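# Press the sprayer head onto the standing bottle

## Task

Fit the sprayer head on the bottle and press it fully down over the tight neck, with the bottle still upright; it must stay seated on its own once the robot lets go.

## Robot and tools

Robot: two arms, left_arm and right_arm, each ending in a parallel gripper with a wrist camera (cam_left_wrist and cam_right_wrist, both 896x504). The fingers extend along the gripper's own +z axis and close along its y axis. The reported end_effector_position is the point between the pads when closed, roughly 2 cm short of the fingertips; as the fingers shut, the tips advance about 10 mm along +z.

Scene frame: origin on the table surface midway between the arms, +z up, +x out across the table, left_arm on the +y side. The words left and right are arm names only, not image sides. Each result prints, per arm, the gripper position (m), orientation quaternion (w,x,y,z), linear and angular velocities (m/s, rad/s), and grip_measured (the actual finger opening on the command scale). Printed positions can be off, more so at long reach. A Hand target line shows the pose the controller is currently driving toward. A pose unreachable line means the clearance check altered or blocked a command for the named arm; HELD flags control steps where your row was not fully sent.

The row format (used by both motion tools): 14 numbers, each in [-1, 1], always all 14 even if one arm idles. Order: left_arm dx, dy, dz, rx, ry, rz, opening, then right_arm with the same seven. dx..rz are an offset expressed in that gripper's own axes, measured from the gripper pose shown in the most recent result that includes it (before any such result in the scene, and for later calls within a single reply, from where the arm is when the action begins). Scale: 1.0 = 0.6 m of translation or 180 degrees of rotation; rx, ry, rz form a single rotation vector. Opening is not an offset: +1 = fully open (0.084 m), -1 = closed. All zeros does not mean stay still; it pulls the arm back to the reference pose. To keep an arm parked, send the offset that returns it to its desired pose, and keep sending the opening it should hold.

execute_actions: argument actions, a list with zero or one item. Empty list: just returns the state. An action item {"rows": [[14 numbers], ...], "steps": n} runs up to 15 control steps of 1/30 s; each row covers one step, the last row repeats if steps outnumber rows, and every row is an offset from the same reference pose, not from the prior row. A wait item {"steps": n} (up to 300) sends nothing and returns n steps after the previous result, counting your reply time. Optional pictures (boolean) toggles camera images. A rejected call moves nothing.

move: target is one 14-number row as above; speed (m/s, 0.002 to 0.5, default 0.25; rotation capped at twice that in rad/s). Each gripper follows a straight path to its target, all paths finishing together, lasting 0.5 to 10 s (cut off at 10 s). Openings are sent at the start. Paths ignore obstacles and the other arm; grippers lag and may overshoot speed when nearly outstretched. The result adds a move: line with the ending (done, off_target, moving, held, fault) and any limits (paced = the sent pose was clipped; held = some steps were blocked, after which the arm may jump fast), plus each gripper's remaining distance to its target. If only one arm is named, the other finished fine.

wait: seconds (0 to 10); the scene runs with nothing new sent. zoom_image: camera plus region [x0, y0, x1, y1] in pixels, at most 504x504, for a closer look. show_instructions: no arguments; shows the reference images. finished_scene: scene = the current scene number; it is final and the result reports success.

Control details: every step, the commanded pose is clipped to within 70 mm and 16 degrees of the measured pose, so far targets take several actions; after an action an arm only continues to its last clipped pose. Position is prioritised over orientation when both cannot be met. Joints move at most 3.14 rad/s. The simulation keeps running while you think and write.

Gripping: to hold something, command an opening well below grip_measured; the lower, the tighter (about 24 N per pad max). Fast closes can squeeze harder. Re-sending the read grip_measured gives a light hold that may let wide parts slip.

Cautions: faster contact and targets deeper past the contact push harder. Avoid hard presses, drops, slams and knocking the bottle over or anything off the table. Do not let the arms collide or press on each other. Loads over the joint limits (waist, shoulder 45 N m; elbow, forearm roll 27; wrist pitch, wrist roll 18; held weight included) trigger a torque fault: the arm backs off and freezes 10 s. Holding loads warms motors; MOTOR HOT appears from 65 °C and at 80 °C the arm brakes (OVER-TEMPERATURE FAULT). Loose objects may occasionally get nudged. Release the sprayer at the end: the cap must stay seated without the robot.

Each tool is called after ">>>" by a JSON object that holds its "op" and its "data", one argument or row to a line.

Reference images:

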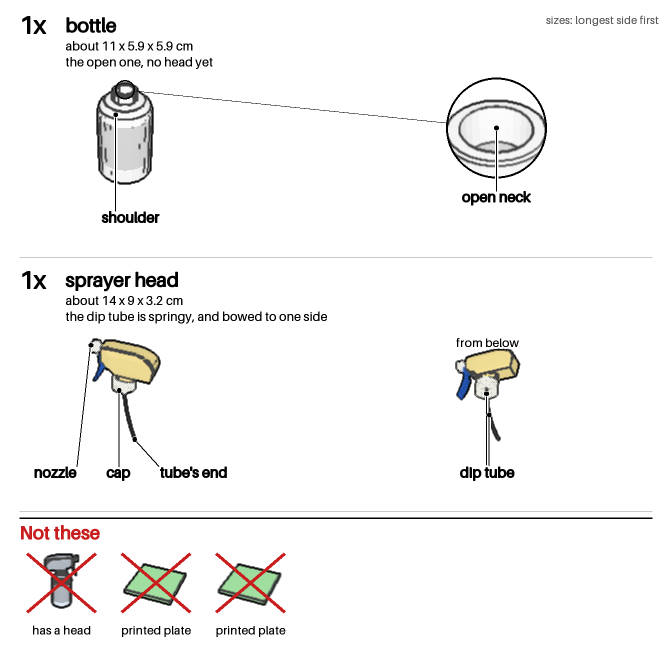

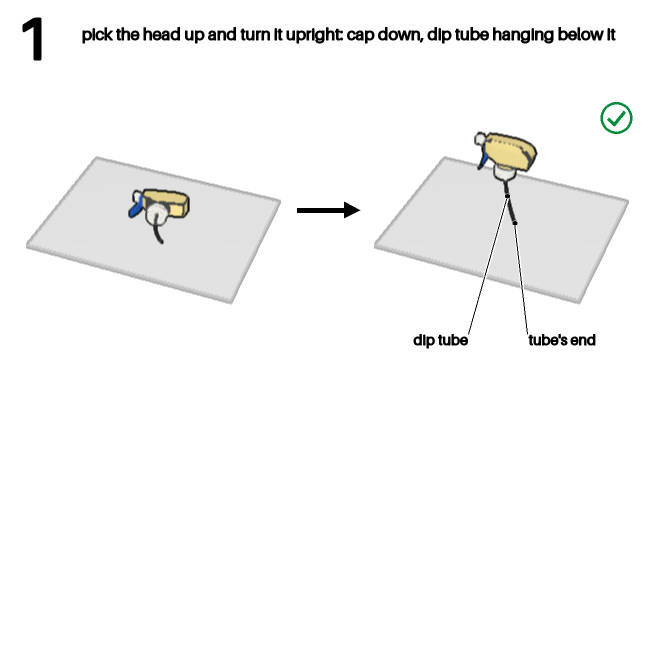

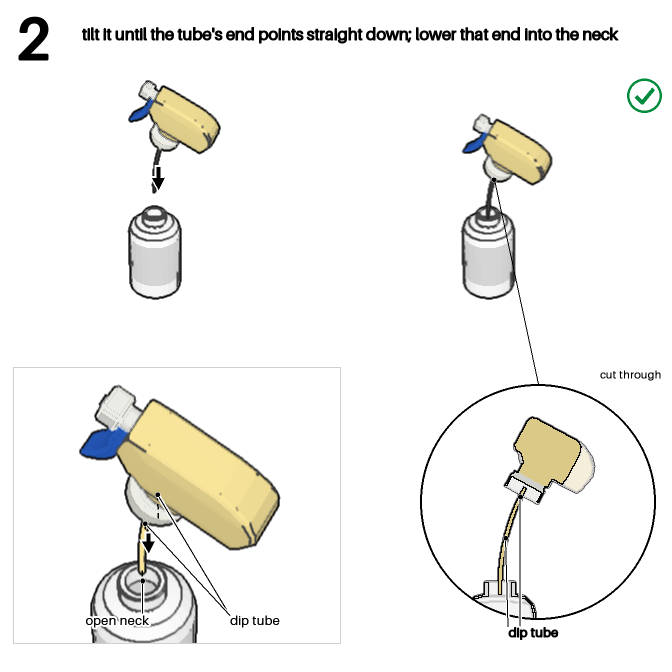

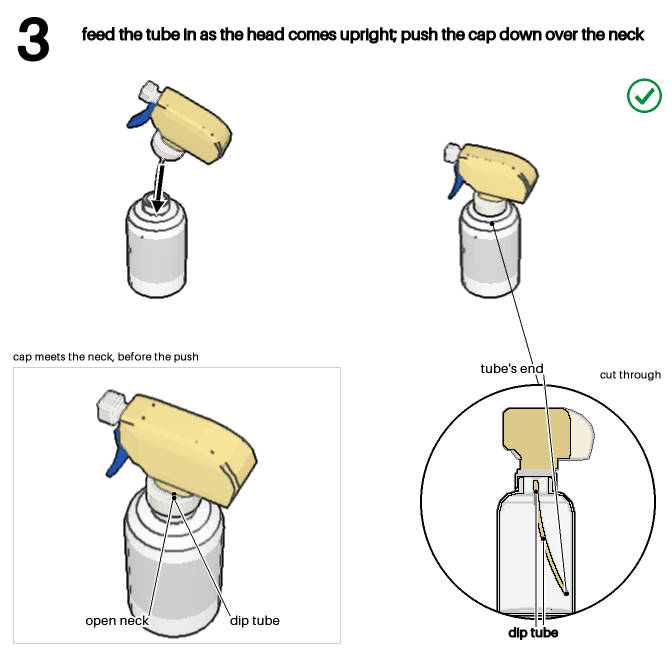

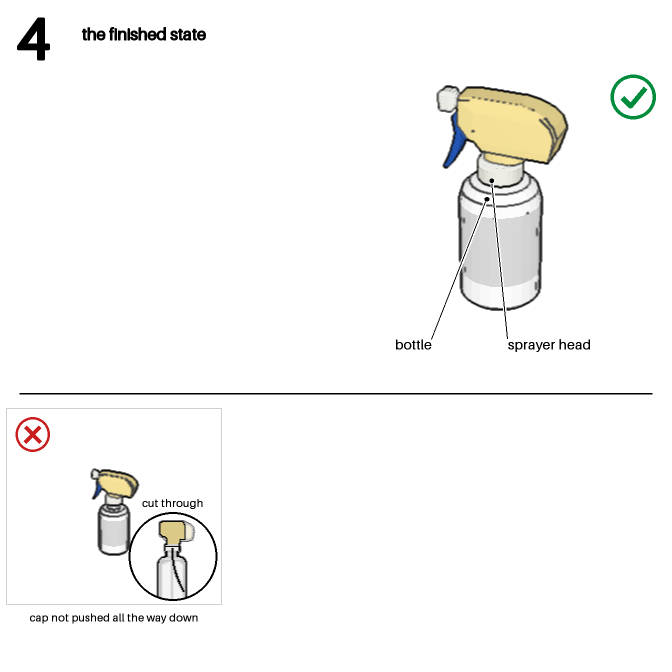

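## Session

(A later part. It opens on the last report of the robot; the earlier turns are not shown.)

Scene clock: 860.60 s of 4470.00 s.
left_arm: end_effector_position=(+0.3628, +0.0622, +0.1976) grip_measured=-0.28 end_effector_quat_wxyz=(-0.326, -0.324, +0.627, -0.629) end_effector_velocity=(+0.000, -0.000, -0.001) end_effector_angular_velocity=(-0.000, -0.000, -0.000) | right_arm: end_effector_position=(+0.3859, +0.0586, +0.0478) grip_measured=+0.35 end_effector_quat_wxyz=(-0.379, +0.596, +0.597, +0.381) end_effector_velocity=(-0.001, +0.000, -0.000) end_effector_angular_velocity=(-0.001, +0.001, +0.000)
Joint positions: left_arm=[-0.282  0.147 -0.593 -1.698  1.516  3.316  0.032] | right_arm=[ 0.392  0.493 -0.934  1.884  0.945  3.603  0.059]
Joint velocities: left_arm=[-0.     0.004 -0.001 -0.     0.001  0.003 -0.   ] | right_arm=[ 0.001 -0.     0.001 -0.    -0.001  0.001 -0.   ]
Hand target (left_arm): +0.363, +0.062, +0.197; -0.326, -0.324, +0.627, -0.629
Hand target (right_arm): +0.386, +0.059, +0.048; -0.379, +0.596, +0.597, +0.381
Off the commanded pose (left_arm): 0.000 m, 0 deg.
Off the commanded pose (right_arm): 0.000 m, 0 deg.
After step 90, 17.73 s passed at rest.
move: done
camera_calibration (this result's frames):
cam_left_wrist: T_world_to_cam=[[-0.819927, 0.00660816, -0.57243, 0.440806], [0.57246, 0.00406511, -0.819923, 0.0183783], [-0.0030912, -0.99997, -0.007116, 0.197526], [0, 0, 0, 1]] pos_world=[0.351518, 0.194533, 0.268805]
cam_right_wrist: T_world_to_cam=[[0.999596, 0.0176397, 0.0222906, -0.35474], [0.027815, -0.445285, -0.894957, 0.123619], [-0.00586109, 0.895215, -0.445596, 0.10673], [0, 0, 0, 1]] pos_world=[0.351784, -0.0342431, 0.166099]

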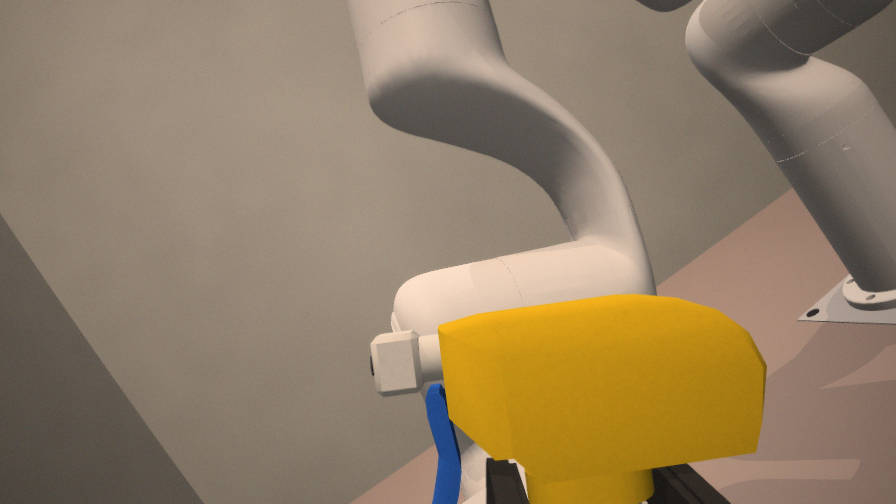

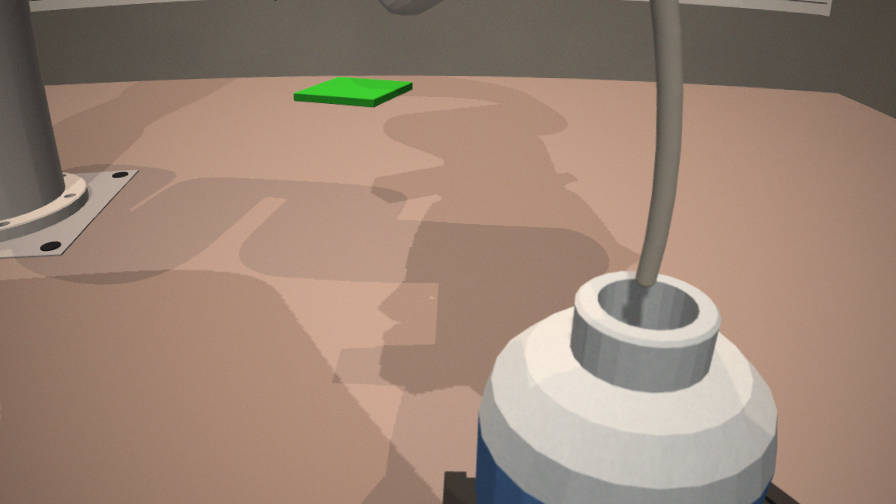

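>>> {"op": "move", "data": {
  "target": [-0.00683,0.00478,0,0,0,0,-0.6, 0,0,0,0,0,0,0.0],
  "speed": 0.02
}}

>>> {"op": "zoom_image", "data": {
  "camera": "cam_right_wrist",
  "region": [540, 200, 760, 400]
}}

Scene clock: 891.27 s of 4470.00 s.
left_arm: end_effector_position=(+0.3628, +0.0622, +0.1927) grip_measured=-0.28 end_effector_quat_wxyz=(-0.326, -0.324, +0.627, -0.629) end_effector_velocity=(+0.001, -0.000, -0.000) end_effector_angular_velocity=(+0.000, -0.005, -0.001) | right_arm: end_effector_position=(+0.3859, +0.0586, +0.0478) grip_measured=+0.35 end_effector_quat_wxyz=(-0.379, +0.596, +0.597, +0.381) end_effector_velocity=(+0.000, -0.000, +0.000) end_effector_angular_velocity=(+0.000, -0.001, -0.001)
Joint positions: left_arm=[-0.281  0.164 -0.597 -1.699  1.518  3.329  0.032] | right_arm=[ 0.392  0.493 -0.934  1.884  0.945  3.603  0.059]
Joint velocities: left_arm=[-0.     0.004 -0.004  0.001  0.     0.005  0.   ] | right_arm=[-0. -0. -0.  0. -0. -0. -0.]
Hand target (left_arm): +0.363, +0.062, +0.193; -0.326, -0.324, +0.627, -0.629
Hand target (right_arm): +0.386, +0.059, +0.048; -0.379, +0.596, +0.597, +0.381
Off the commanded pose (left_arm): 0.000 m, 0 deg.
Off the commanded pose (right_arm): 0.000 m, 0 deg.
After step 90, 26.97 s passed at rest.
move: done
camera_calibration (this result's frames):
cam_left_wrist: T_world_to_cam=[[-0.819973, 0.0065839, -0.572365, 0.438024], [0.572395, 0.00408726, -0.819968, 0.0143983], [-0.00305918, -0.99997, -0.00712003, 0.197469], [0, 0, 0, 1]] pos_world=[0.35153, 0.194521, 0.263922]
cam_right_wrist: T_world_to_cam=[[0.999596, 0.017632, 0.0223143, -0.354752], [0.0278328, -0.445269, -0.894964, 0.123624], [-0.00584418, 0.895223, -0.445579, 0.106724], [0, 0, 0, 1]] pos_world=[0.351791, -0.0342413, 0.166109]

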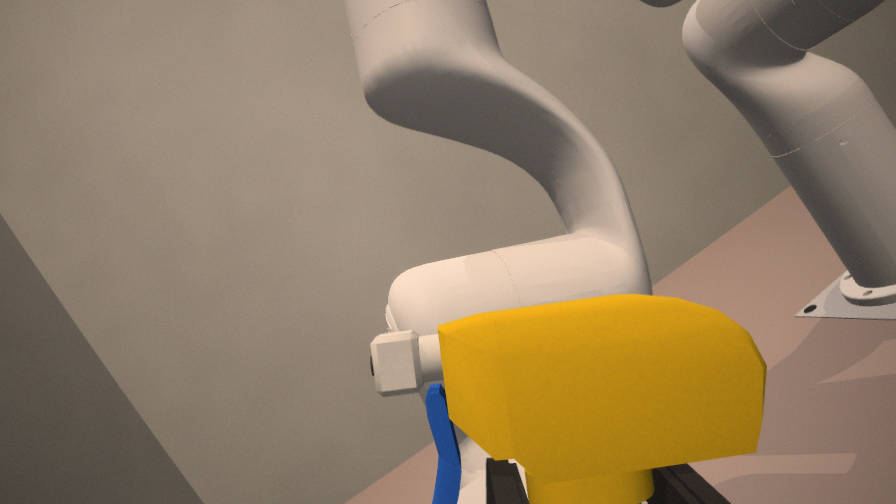

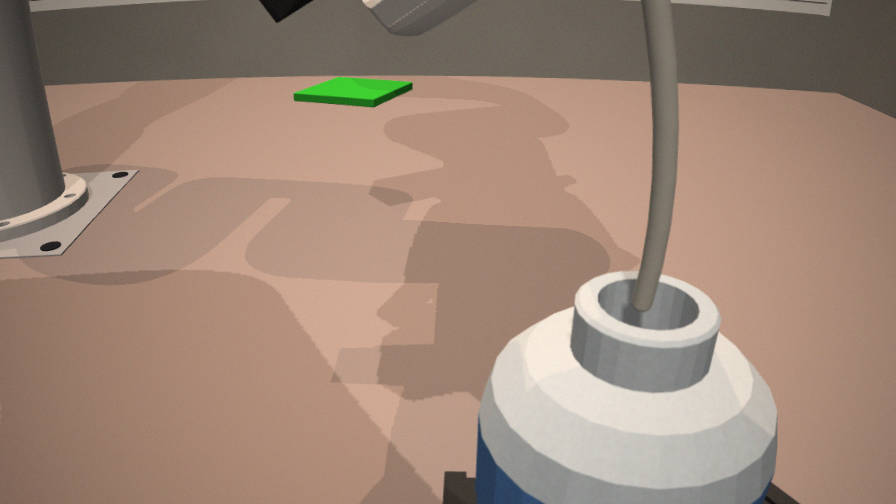

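Region (540, 200, 760, 400) of cam_right_wrist's 896x504 image, scaled by 2.291, with more detail than that image has; it fills the top 458 rows of this view, and the rest is white.

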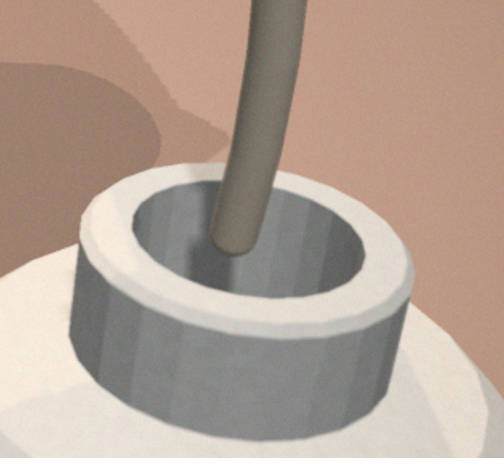

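>>> {"op": "move", "data": {
  "target": [-0.0475,0.00767,0,0,0,-0.0556,-0.6, 0,0,0,0,0,0,0.0],
  "speed": 0.03
}}

Scene clock: 979.23 s of 4470.00 s.
left_arm: end_effector_position=(+0.3754, +0.0621, +0.1669) grip_measured=-0.28 end_effector_quat_wxyz=(-0.380, -0.377, +0.596, -0.599) end_effector_velocity=(+0.001, -0.000, -0.001) end_effector_angular_velocity=(-0.001, +0.008, +0.000) | right_arm: end_effector_position=(+0.3859, +0.0586, +0.0478) grip_measured=+0.35 end_effector_quat_wxyz=(-0.379, +0.596, +0.597, +0.381) end_effector_velocity=(+0.000, +0.000, +0.000) end_effector_angular_velocity=(+0.000, -0.001, +0.001)
Joint positions: left_arm=[-0.275  0.281 -0.661 -1.695  1.527  3.207  0.032] | right_arm=[ 0.392  0.493 -0.934  1.884  0.945  3.603  0.059]
Joint velocities: left_arm=[ 0.     0.006 -0.005 -0.     0.001 -0.008  0.   ] | right_arm=[-0.    -0.    -0.001 -0.001  0.    -0.    -0.   ]
Hand target (left_arm): +0.375, +0.062, +0.167; -0.380, -0.377, +0.596, -0.599
Hand target (right_arm): +0.386, +0.059, +0.048; -0.379, +0.596, +0.597, +0.381
Off the commanded pose (left_arm): 0.000 m, 0 deg.
Off the commanded pose (right_arm): 0.000 m, 0 deg.
After step 90, 81.83 s passed at rest.
move: done
camera_calibration (this result's frames):
cam_left_wrist: T_world_to_cam=[[-0.906623, 0.00731441, -0.421879, 0.440957], [0.421912, 0.00387894, -0.906628, 0.0569675], [-0.00499501, -0.999966, -0.00660278, 0.197899], [0, 0, 0, 1]] pos_world=[0.376735, 0.194446, 0.238985]
cam_right_wrist: T_world_to_cam=[[0.999596, 0.0176341, 0.022307, -0.354748], [0.0278271, -0.445274, -0.894962, 0.123622], [-0.00584908, 0.895221, -0.445585, 0.106726], [0, 0, 0, 1]] pos_world=[0.351789, -0.0342421, 0.166106]

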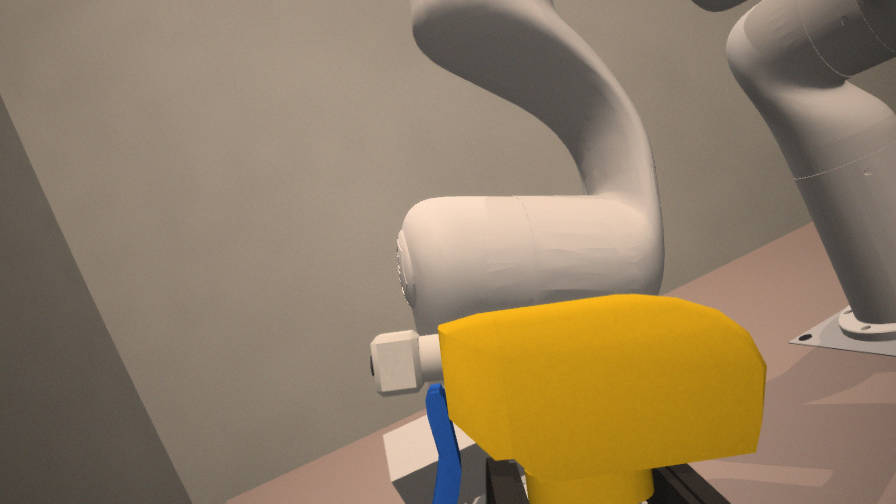

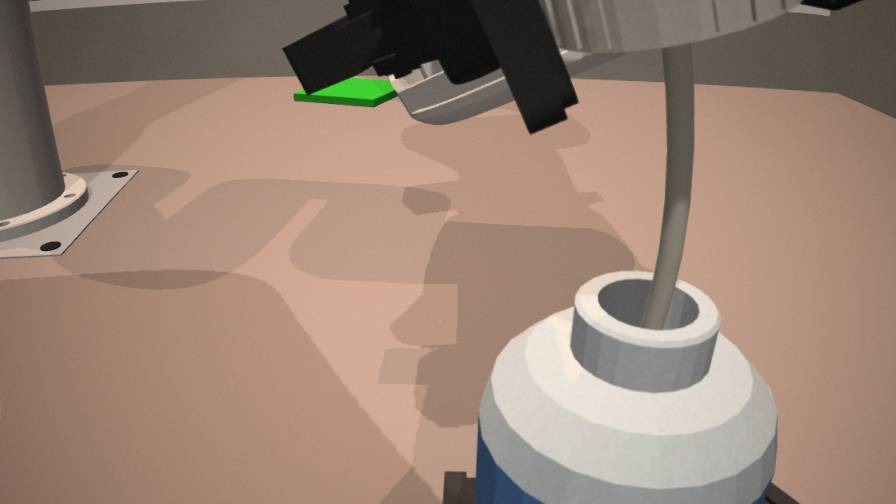

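>>> {"op": "zoom_image", "data": {
  "camera": "cam_right_wrist",
  "region": [480, 0, 896, 200]
}}

Region (480, 0, 896, 200) of cam_right_wrist's 896x504 image, scaled by 1.212, with more detail than that image has; it fills the top 242 rows of this view, and the rest is white.

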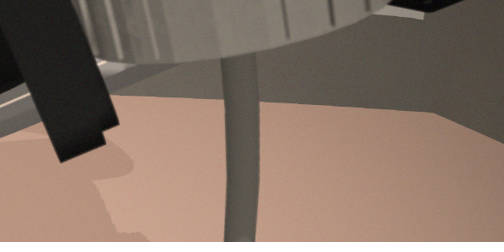

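>>> {"op": "move", "data": {
  "target": [-0.0194,0.0006,-0.0193,0,0,-0.0333,-0.6, 0,0,0,0,0,0,0.0],
  "speed": 0.03
}}

Scene clock: 1011.97 s of 4470.00 s.
left_arm: end_effector_position=(+0.3800, +0.0736, +0.1562) grip_measured=-0.28 end_effector_quat_wxyz=(-0.410, -0.407, +0.576, -0.578) end_effector_velocity=(+0.001, +0.001, -0.001) end_effector_angular_velocity=(+0.000, +0.009, +0.002) | right_arm: end_effector_position=(+0.3859, +0.0586, +0.0478) grip_measured=+0.35 end_effector_quat_wxyz=(-0.379, +0.596, +0.597, +0.381) end_effector_velocity=(-0.000, -0.000, -0.000) end_effector_angular_velocity=(-0.000, -0.001, +0.001)
Joint positions: left_arm=[-0.238  0.324 -0.682 -1.662  1.542  3.123  0.032] | right_arm=[ 0.392  0.493 -0.934  1.884  0.945  3.603  0.059]
Joint velocities: left_arm=[ 0.004  0.003 -0.002  0.002  0.001 -0.007 -0.   ] | right_arm=[-0.    -0.     0.    -0.     0.    -0.001  0.   ]
Hand target (left_arm): +0.380, +0.074, +0.156; -0.410, -0.407, +0.576, -0.578
Hand target (right_arm): +0.386, +0.059, +0.048; -0.379, +0.596, +0.597, +0.381
Off the commanded pose (left_arm): 0.000 m, 0 deg.
Off the commanded pose (right_arm): 0.000 m, 0 deg.
After step 90, 27.77 s passed at rest.
move: done
camera_calibration (this result's frames):
cam_left_wrist: T_world_to_cam=[[-0.945457, 0.00776545, -0.325653, 0.440247], [0.325689, 0.0038294, -0.945469, 0.0879707], [-0.00609494, -0.999963, -0.00614965, 0.209668], [0, 0, 0, 1]] pos_world=[0.388862, 0.205905, 0.227831]
cam_right_wrist: T_world_to_cam=[[0.999596, 0.017633, 0.0223104, -0.35475], [0.0278297, -0.445272, -0.894963, 0.123623], [-0.00584675, 0.895222, -0.445582, 0.106725], [0, 0, 0, 1]] pos_world=[0.35179, -0.0342418, 0.166107]

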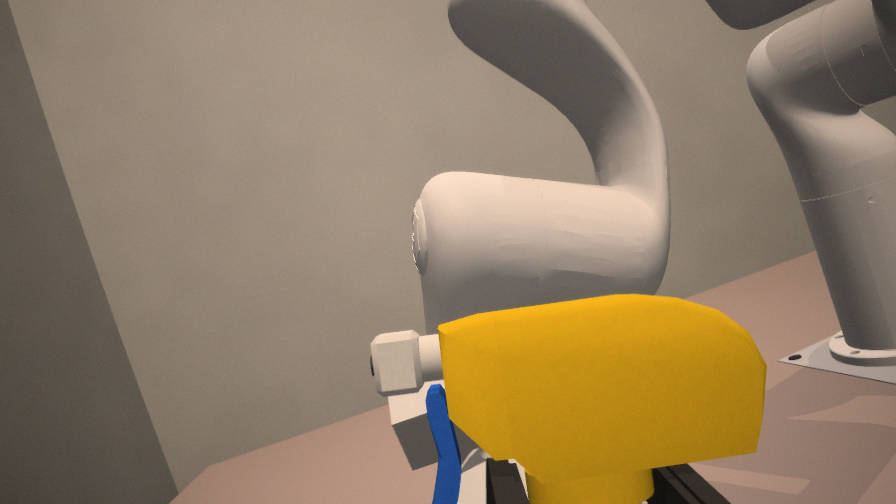

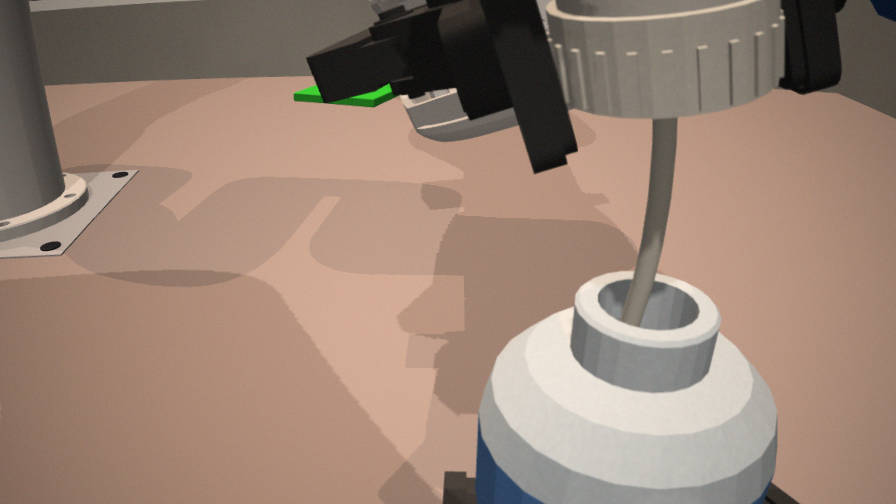

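>>> {"op": "zoom_image", "data": {
  "camera": "cam_right_wrist",
  "region": [520, 0, 840, 200]
}}

Region (520, 0, 840, 200) of cam_right_wrist's 896x504 image, scaled by 1.575, with more detail than that image has; it fills the top 315 rows of this view, and the rest is white.

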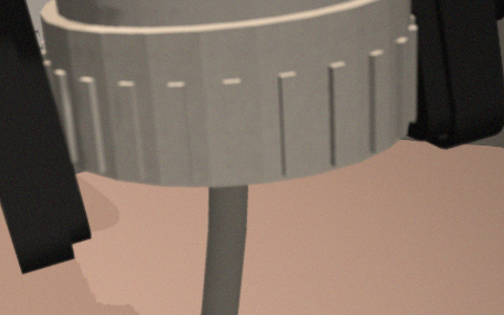

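>>> {"op": "move", "data": {
  "target": [-0.0482,0.0043,-0.0107,0,0,-0.1056,-0.6, 0,0,0,0,0,0,0.0],
  "speed": 0.03
}}

Scene clock: 1050.03 s of 4470.00 s.
left_arm: end_effector_position=(+0.3871, +0.0799, +0.1281) grip_measured=-0.28 end_effector_quat_wxyz=(+0.500, +0.497, -0.501, +0.503) end_effector_velocity=(+0.001, +0.000, -0.000) end_effector_angular_velocity=(-0.000, +0.009, +0.000) | right_arm: end_effector_position=(+0.3859, +0.0586, +0.0478) grip_measured=+0.35 end_effector_quat_wxyz=(-0.379, +0.596, +0.597, +0.381) end_effector_velocity=(+0.000, -0.000, -0.000) end_effector_angular_velocity=(-0.001, -0.000, +0.000)
Joint positions: left_arm=[-0.217  0.432 -0.736 -1.643  1.554  2.846  0.032] | right_arm=[ 0.392  0.493 -0.934  1.884  0.945  3.603  0.059]
Joint velocities: left_arm=[ 0.001  0.003 -0.002  0.001  0.001 -0.009  0.   ] | right_arm=[-0.     0.    -0.    -0.    -0.    -0.001  0.   ]
Hand target (left_arm): +0.387, +0.080, +0.128; +0.500, +0.497, -0.501, +0.503
Hand target (right_arm): +0.386, +0.059, +0.048; -0.379, +0.596, +0.597, +0.381
Off the commanded pose (left_arm): 0.000 m, 0 deg.
Off the commanded pose (right_arm): 0.000 m, 0 deg.
After step 90, 29.33 s passed at rest.
move: done
camera_calibration (this result's frames):
cam_left_wrist: T_world_to_cam=[[-0.999956, 0.00935342, -0.00078498, 0.417115], [0.000821541, 0.00390559, -0.999992, 0.19181], [-0.00935028, -0.999949, -0.0039131, 0.216842], [0, 0, 0, 1]] pos_world=[0.418967, 0.21218, 0.192984]
cam_right_wrist: T_world_to_cam=[[0.999596, 0.0176338, 0.0223098, -0.354749], [0.0278296, -0.445272, -0.894963, 0.123622], [-0.00584767, 0.895222, -0.445583, 0.106726], [0, 0, 0, 1]] pos_world=[0.35179, -0.0342417, 0.166107]

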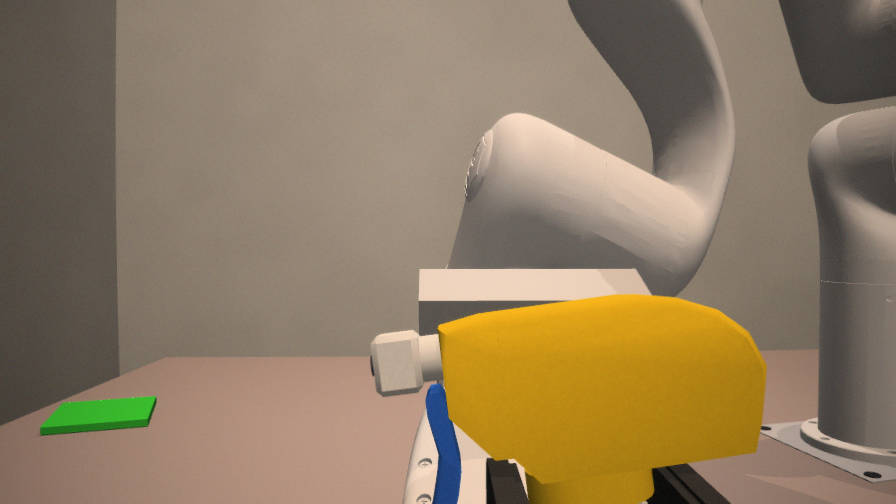

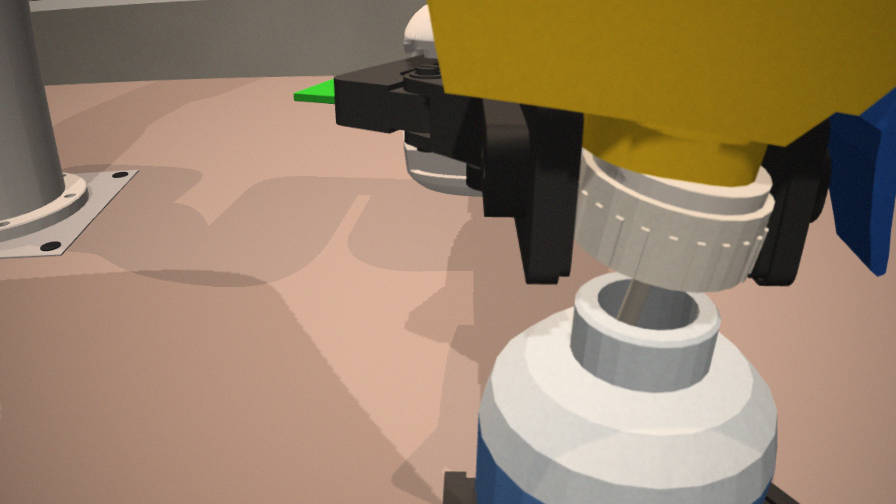

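>>> {"op": "zoom_image", "data": {
  "camera": "cam_right_wrist",
  "region": [500, 80, 860, 420]
}}

Region (500, 80, 860, 420) of cam_right_wrist's 896x504 image, scaled by 1.400, with more detail than that image has.

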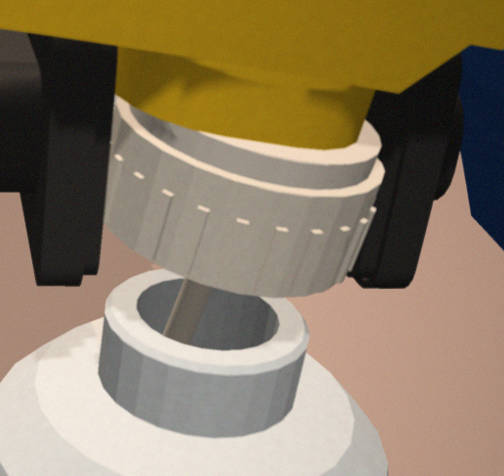

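>>> {"op": "zoom_image", "data": {
  "camera": "cam_right_wrist",
  "region": [560, 120, 810, 370]
}}

Region (560, 120, 810, 370) of cam_right_wrist's 896x504 image, scaled by 2.016, with more detail than that image has.

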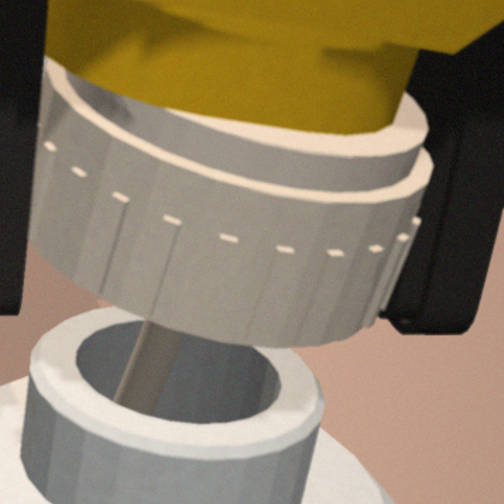

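>>> {"op": "move", "data": {
  "target": [0,0.0033,-0.005,0,0,0.0444,-0.6, 0,0,0,0,0,0,0.0],
  "speed": 0.03
}}

>>> {"op": "zoom_image", "data": {
  "camera": "cam_right_wrist",
  "region": [560, 120, 810, 370]
}}

Scene clock: 1164.93 s of 4470.00 s.
left_arm: end_effector_position=(+0.3851, +0.0829, +0.1281) grip_measured=-0.28 end_effector_quat_wxyz=(+0.464, +0.461, -0.534, +0.536) end_effector_velocity=(+0.000, +0.001, -0.000) end_effector_angular_velocity=(+0.000, -0.010, +0.001) | right_arm: end_effector_position=(+0.3859, +0.0586, +0.0478) grip_measured=+0.35 end_effector_quat_wxyz=(-0.379, +0.596, +0.597, +0.381) end_effector_velocity=(-0.000, -0.000, +0.000) end_effector_angular_velocity=(+0.000, +0.001, -0.000)
Joint positions: left_arm=[-0.209  0.428 -0.729 -1.635  1.556  2.987  0.032] | right_arm=[ 0.392  0.493 -0.934  1.884  0.945  3.603  0.059]
Joint velocities: left_arm=[ 0.002  0.     0.     0.     0.     0.01  -0.   ] | right_arm=[ 0.    -0.     0.001  0.     0.     0.001  0.   ]
Hand target (left_arm): +0.385, +0.083, +0.128; +0.464, +0.460, -0.534, +0.536
Hand target (right_arm): +0.386, +0.059, +0.048; -0.379, +0.596, +0.597, +0.381
Off the commanded pose (left_arm): 0.000 m, 0 deg.
Off the commanded pose (right_arm): 0.000 m, 0 deg.
After step 90, 109.33 s passed at rest.
move: done
camera_calibration (this result's frames):
cam_left_wrist: T_world_to_cam=[[-0.990261, 0.00862417, -0.138954, 0.429148], [0.13899, 0.0037989, -0.990286, 0.137332], [-0.00801253, -0.999956, -0.00496058, 0.219427], [0, 0, 0, 1]] pos_world=[0.407639, 0.215194, 0.196718]
cam_right_wrist: T_world_to_cam=[[0.999596, 0.0176333, 0.02231, -0.35475], [0.0278295, -0.445272, -0.894963, 0.123623], [-0.0058471, 0.895222, -0.445583, 0.106725], [0, 0, 0, 1]] pos_world=[0.35179, -0.0342418, 0.166107]

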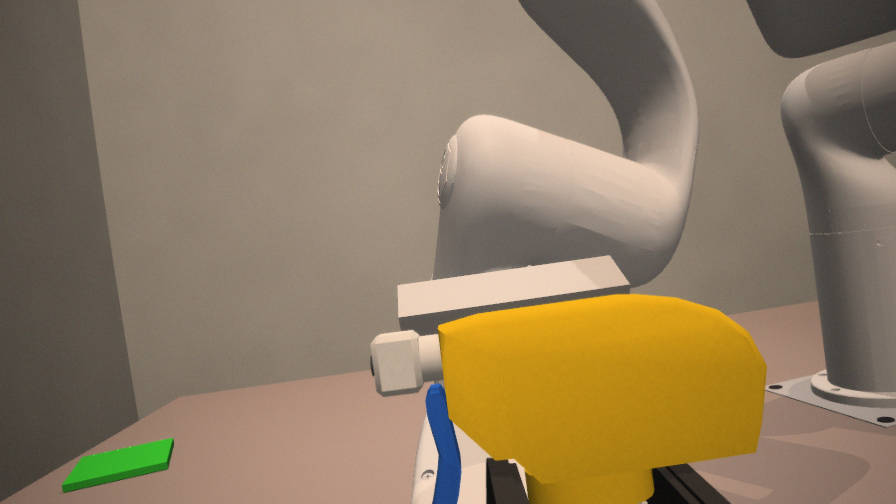

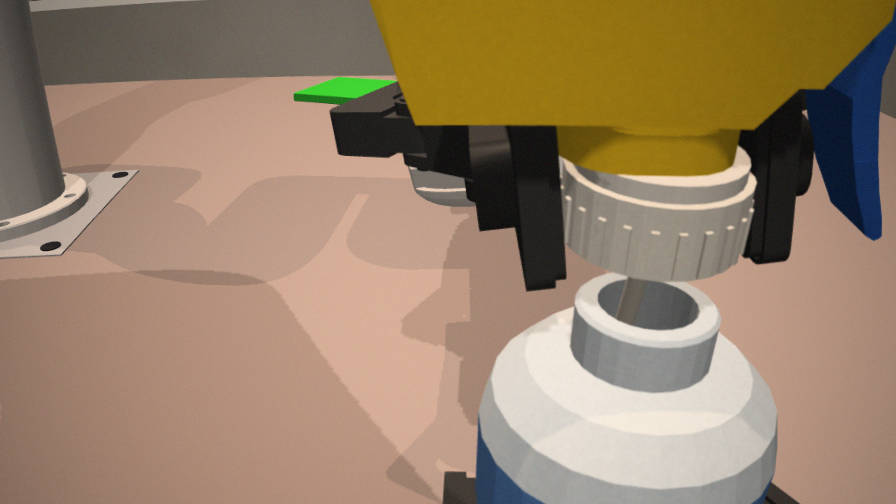

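Region (560, 120, 810, 370) of cam_right_wrist's 896x504 image, scaled by 2.016, with more detail than that image has.

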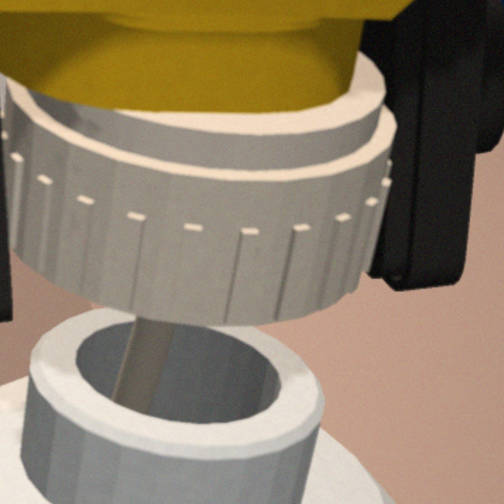

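>>> {"op": "move", "data": {
  "target": [-0.01362,-0.00112,-0.00167,0,0,0,-0.6, 0,0,0,0,0,0,0.0],
  "speed": 0.02
}}

>>> {"op": "zoom_image", "data": {
  "camera": "cam_right_wrist",
  "region": [540, 150, 800, 410]
}}

Scene clock: 1238.40 s of 4470.00 s.
left_arm: end_effector_position=(+0.3869, +0.0839, +0.1203) grip_measured=-0.28 end_effector_quat_wxyz=(+0.464, +0.461, -0.534, +0.536) end_effector_velocity=(+0.001, +0.001, -0.001) end_effector_angular_velocity=(+0.000, -0.000, +0.001) | right_arm: end_effector_position=(+0.3859, +0.0586, +0.0478) grip_measured=+0.35 end_effector_quat_wxyz=(-0.379, +0.596, +0.597, +0.381) end_effector_velocity=(+0.000, -0.001, -0.000) end_effector_angular_velocity=(-0.000, +0.000, -0.001)
Joint positions: left_arm=[-0.205  0.458 -0.745 -1.632  1.558  3.001  0.032] | right_arm=[ 0.392  0.493 -0.934  1.884  0.945  3.603  0.059]
Joint velocities: left_arm=[ 0.002  0.005 -0.004  0.001  0.     0.002  0.   ] | right_arm=[-0.002 -0.     0.    -0.     0.    -0.    -0.   ]
Hand target (left_arm): +0.387, +0.084, +0.120; +0.464, +0.461, -0.534, +0.536
Hand target (right_arm): +0.386, +0.059, +0.048; -0.379, +0.596, +0.597, +0.381
Off the commanded pose (left_arm): 0.000 m, 0 deg.
Off the commanded pose (right_arm): 0.000 m, 0 deg.
After step 90, 69.73 s passed at rest.
move: done
camera_calibration (this result's frames):
cam_left_wrist: T_world_to_cam=[[-0.990266, 0.00857532, -0.138924, 0.429832], [0.13896, 0.00380661, -0.990291, 0.129319], [-0.00796323, -0.999956, -0.00496118, 0.220348], [0, 0, 0, 1]] pos_world=[0.409432, 0.21616, 0.188871]
cam_right_wrist: T_world_to_cam=[[0.999596, 0.0176335, 0.0223095, -0.354749], [0.0278291, -0.445272, -0.894963, 0.123623], [-0.00584755, 0.895222, -0.445583, 0.106726], [0, 0, 0, 1]] pos_world=[0.35179, -0.0342418, 0.166107]

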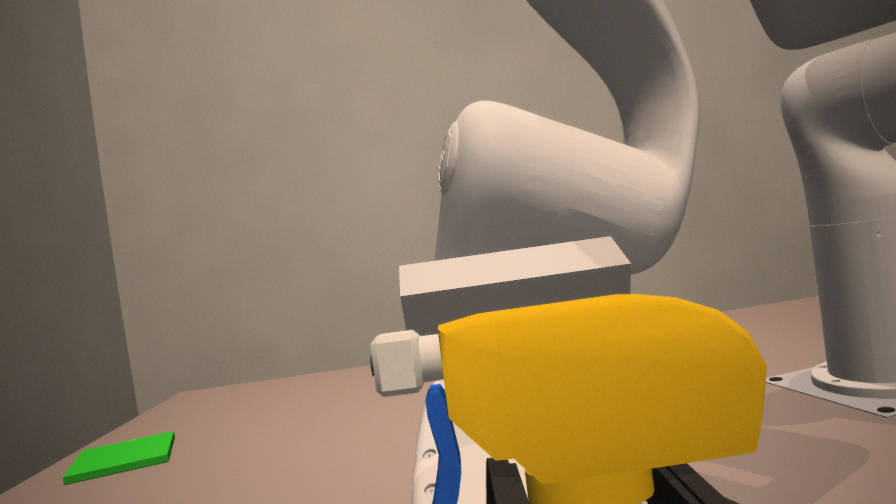

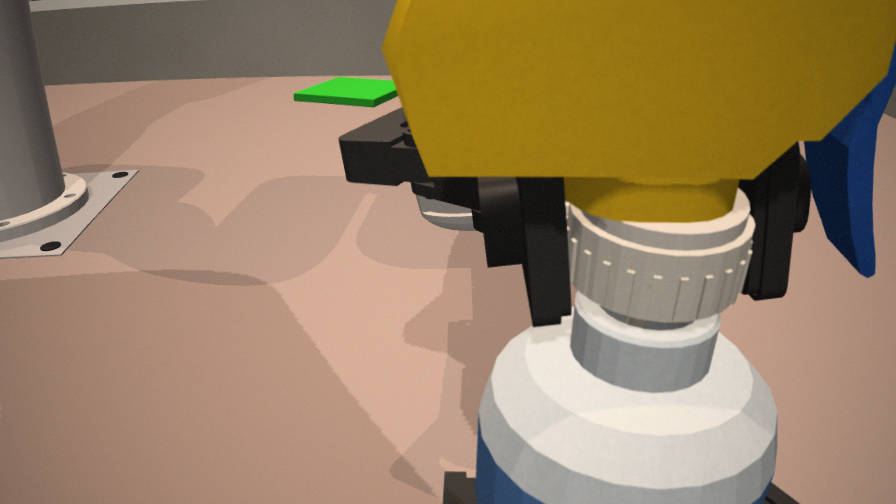

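Region (540, 150, 800, 410) of cam_right_wrist's 896x504 image, scaled by 1.938, with more detail than that image has.

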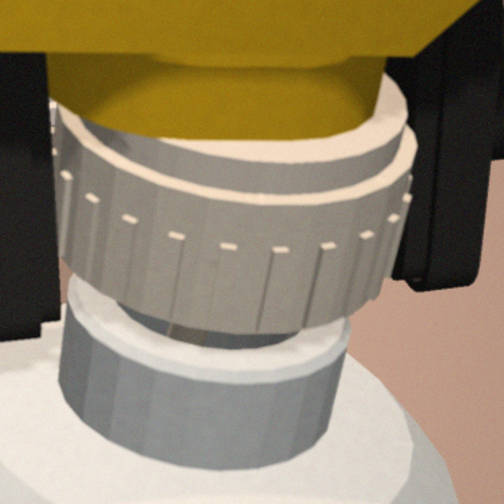

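>>> {"op": "move", "data": {
  "target": [-0.0066,0.00093,0,0,0,0,-0.6, 0,0,0,0,0,0,0.0],
  "speed": 0.01
}}

>>> {"op": "zoom_image", "data": {
  "camera": "cam_right_wrist",
  "region": [540, 150, 800, 410]
}}

Scene clock: 1277.90 s of 4470.00 s.
left_arm: end_effector_position=(+0.3870, +0.0838, +0.1166) grip_measured=-0.28 end_effector_quat_wxyz=(+0.464, +0.460, -0.534, +0.536) end_effector_velocity=(+0.000, -0.000, -0.001) end_effector_angular_velocity=(-0.000, -0.001, +0.000) | right_arm: end_effector_position=(+0.3859, +0.0586, +0.0478) grip_measured=+0.35 end_effector_quat_wxyz=(-0.379, +0.596, +0.597, +0.381) end_effector_velocity=(-0.001, +0.000, -0.000) end_effector_angular_velocity=(-0.001, +0.004, +0.001)
Joint positions: left_arm=[-0.205  0.471 -0.75  -1.632  1.559  3.009  0.032] | right_arm=[ 0.392  0.493 -0.934  1.884  0.945  3.603  0.059]
Joint velocities: left_arm=[-0.001  0.003 -0.001 -0.001  0.     0.003 -0.   ] | right_arm=[ 0.002 -0.     0.002 -0.     0.     0.003  0.   ]
Hand target (left_arm): +0.387, +0.084, +0.116; +0.464, +0.461, -0.534, +0.536
Hand target (right_arm): +0.386, +0.059, +0.048; -0.379, +0.596, +0.597, +0.381
Off the commanded pose (left_arm): 0.000 m, 0 deg.
Off the commanded pose (right_arm): 0.000 m, 0 deg.
After step 90, 35.80 s passed at rest.
move: done
camera_calibration (this result's frames):
cam_left_wrist: T_world_to_cam=[[-0.990213, 0.00858873, -0.139299, 0.429441], [0.139332, 0.00333592, -0.99024, 0.125572], [-0.00804022, -0.999958, -0.00449995, 0.220246], [0, 0, 0, 1]] pos_world=[0.409513, 0.21613, 0.185158]
cam_right_wrist: T_world_to_cam=[[0.999595, 0.0176428, 0.0223205, -0.354748], [0.0278432, -0.445277, -0.89496, 0.123616], [-0.00585082, 0.895219, -0.445588, 0.106727], [0, 0, 0, 1]] pos_world=[0.351787, -0.0342422, 0.166106]

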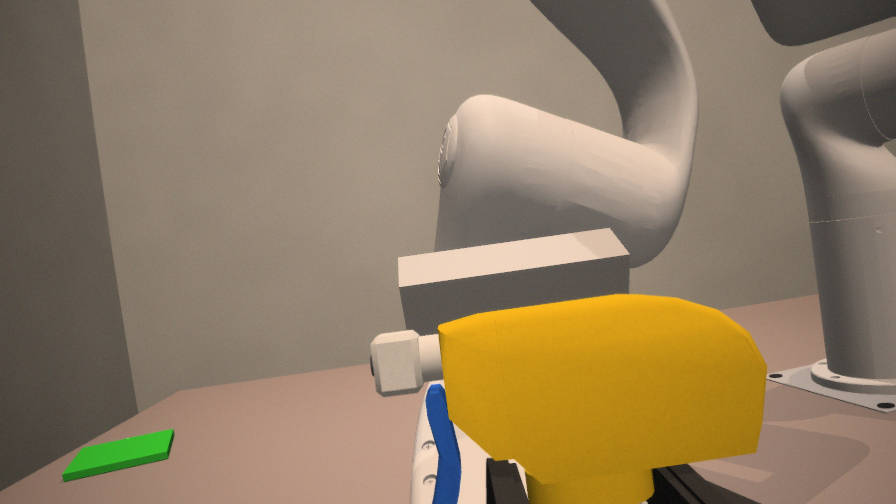

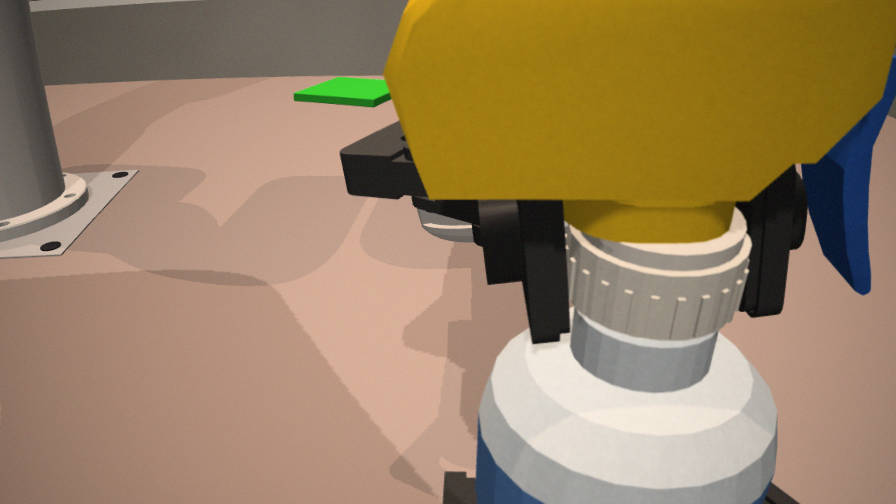

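Region (540, 150, 800, 410) of cam_right_wrist's 896x504 image, scaled by 1.938, with more detail than that image has.

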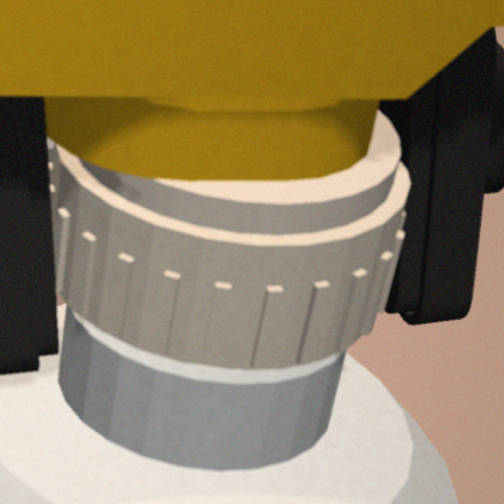

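>>> {"op": "move", "data": {
  "target": [-0.0043,0.0006,0,0,0,0,-0.6, 0,0,0,0,0,0,0.0],
  "speed": 0.01
}}

>>> {"op": "zoom_image", "data": {
  "camera": "cam_right_wrist",
  "region": [540, 150, 800, 410]
}}

Scene clock: 1308.13 s of 4470.00 s.
left_arm: end_effector_position=(+0.3865, +0.0834, +0.1139) grip_measured=-0.28 end_effector_quat_wxyz=(+0.464, +0.460, -0.534, +0.536) end_effector_velocity=(-0.000, +0.000, -0.001) end_effector_angular_velocity=(+0.000, +0.001, -0.000) | right_arm: end_effector_position=(+0.3859, +0.0588, +0.0478) grip_measured=+0.35 end_effector_quat_wxyz=(-0.379, +0.596, +0.597, +0.381) end_effector_velocity=(-0.000, -0.001, -0.000) end_effector_angular_velocity=(+0.001, +0.001, -0.000)
Joint positions: left_arm=[-0.206  0.48  -0.754 -1.632  1.56   3.015  0.032] | right_arm=[ 0.392  0.493 -0.935  1.884  0.945  3.603  0.059]
Joint velocities: left_arm=[ 0.001  0.001  0.     0.001  0.     0.001 -0.   ] | right_arm=[-0.002  0.     0.002  0.     0.002 -0.001 -0.   ]
Hand target (left_arm): +0.387, +0.084, +0.114; +0.464, +0.460, -0.534, +0.536
Hand target (right_arm): +0.386, +0.059, +0.048; -0.379, +0.596, +0.597, +0.381
Off the commanded pose (left_arm): 0.001 m, 0 deg.
Off the commanded pose (right_arm): 0.000 m, 0 deg.
After step 90, 26.53 s passed at rest.
move: done
camera_calibration (this result's frames):
cam_left_wrist: T_world_to_cam=[[-0.990298, 0.0098822, -0.138606, 0.428372], [0.138643, 0.00310136, -0.990338, 0.123269], [-0.00935685, -0.999946, -0.00444136, 0.220349], [0, 0, 0, 1]] pos_world=[0.409187, 0.215722, 0.182432]
cam_right_wrist: T_world_to_cam=[[0.99959, 0.0178557, 0.0223936, -0.354761], [0.0280021, -0.445078, -0.895054, 0.123697], [-0.0060149, 0.895314, -0.445396, 0.106606], [0, 0, 0, 1]] pos_world=[0.351793, -0.0340568, 0.166141]

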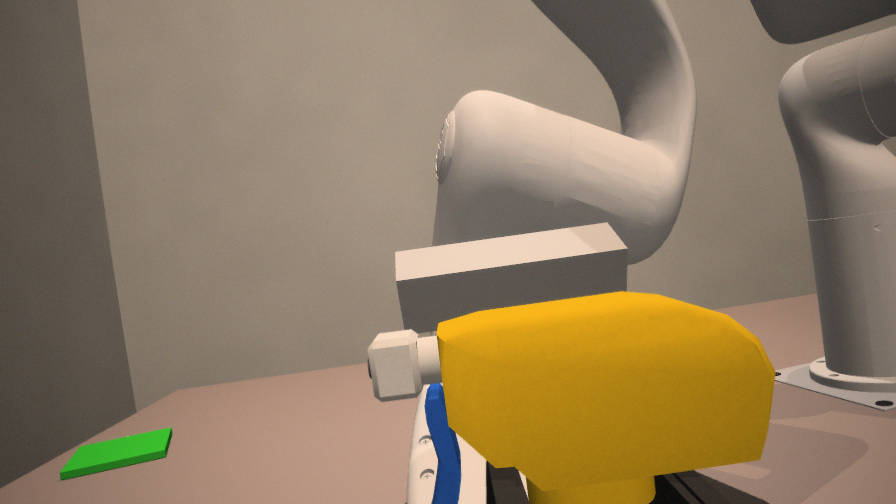

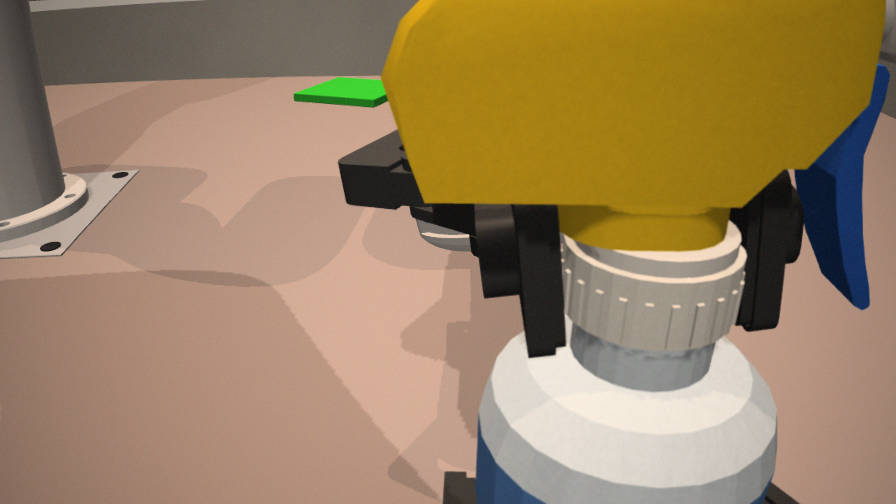

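Region (540, 150, 800, 410) of cam_right_wrist's 896x504 image, scaled by 1.938, with more detail than that image has.

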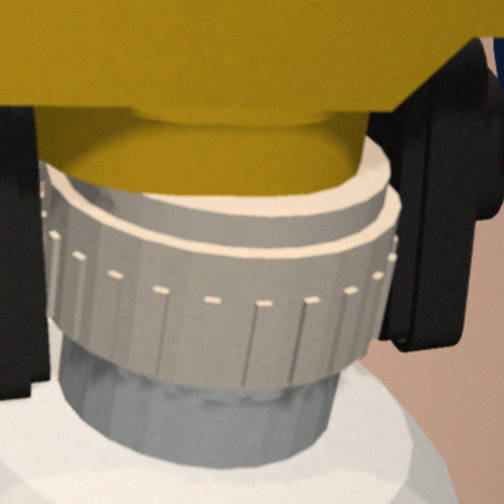

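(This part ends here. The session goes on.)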